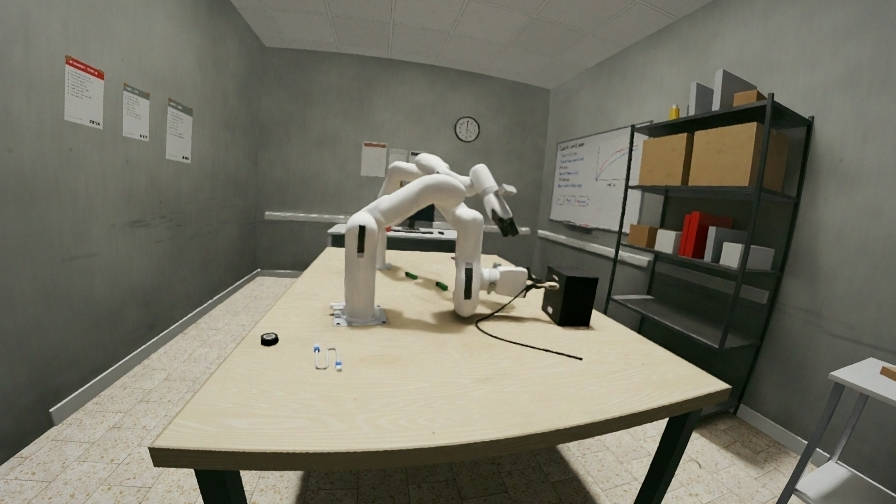

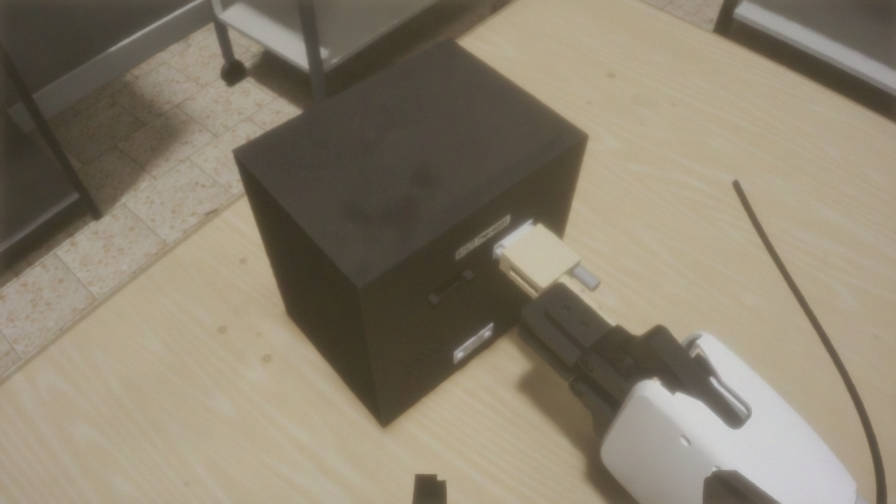

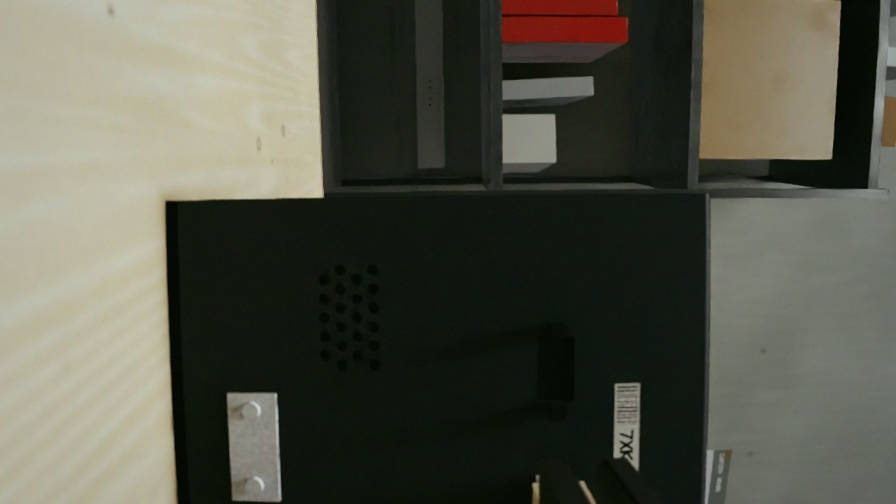

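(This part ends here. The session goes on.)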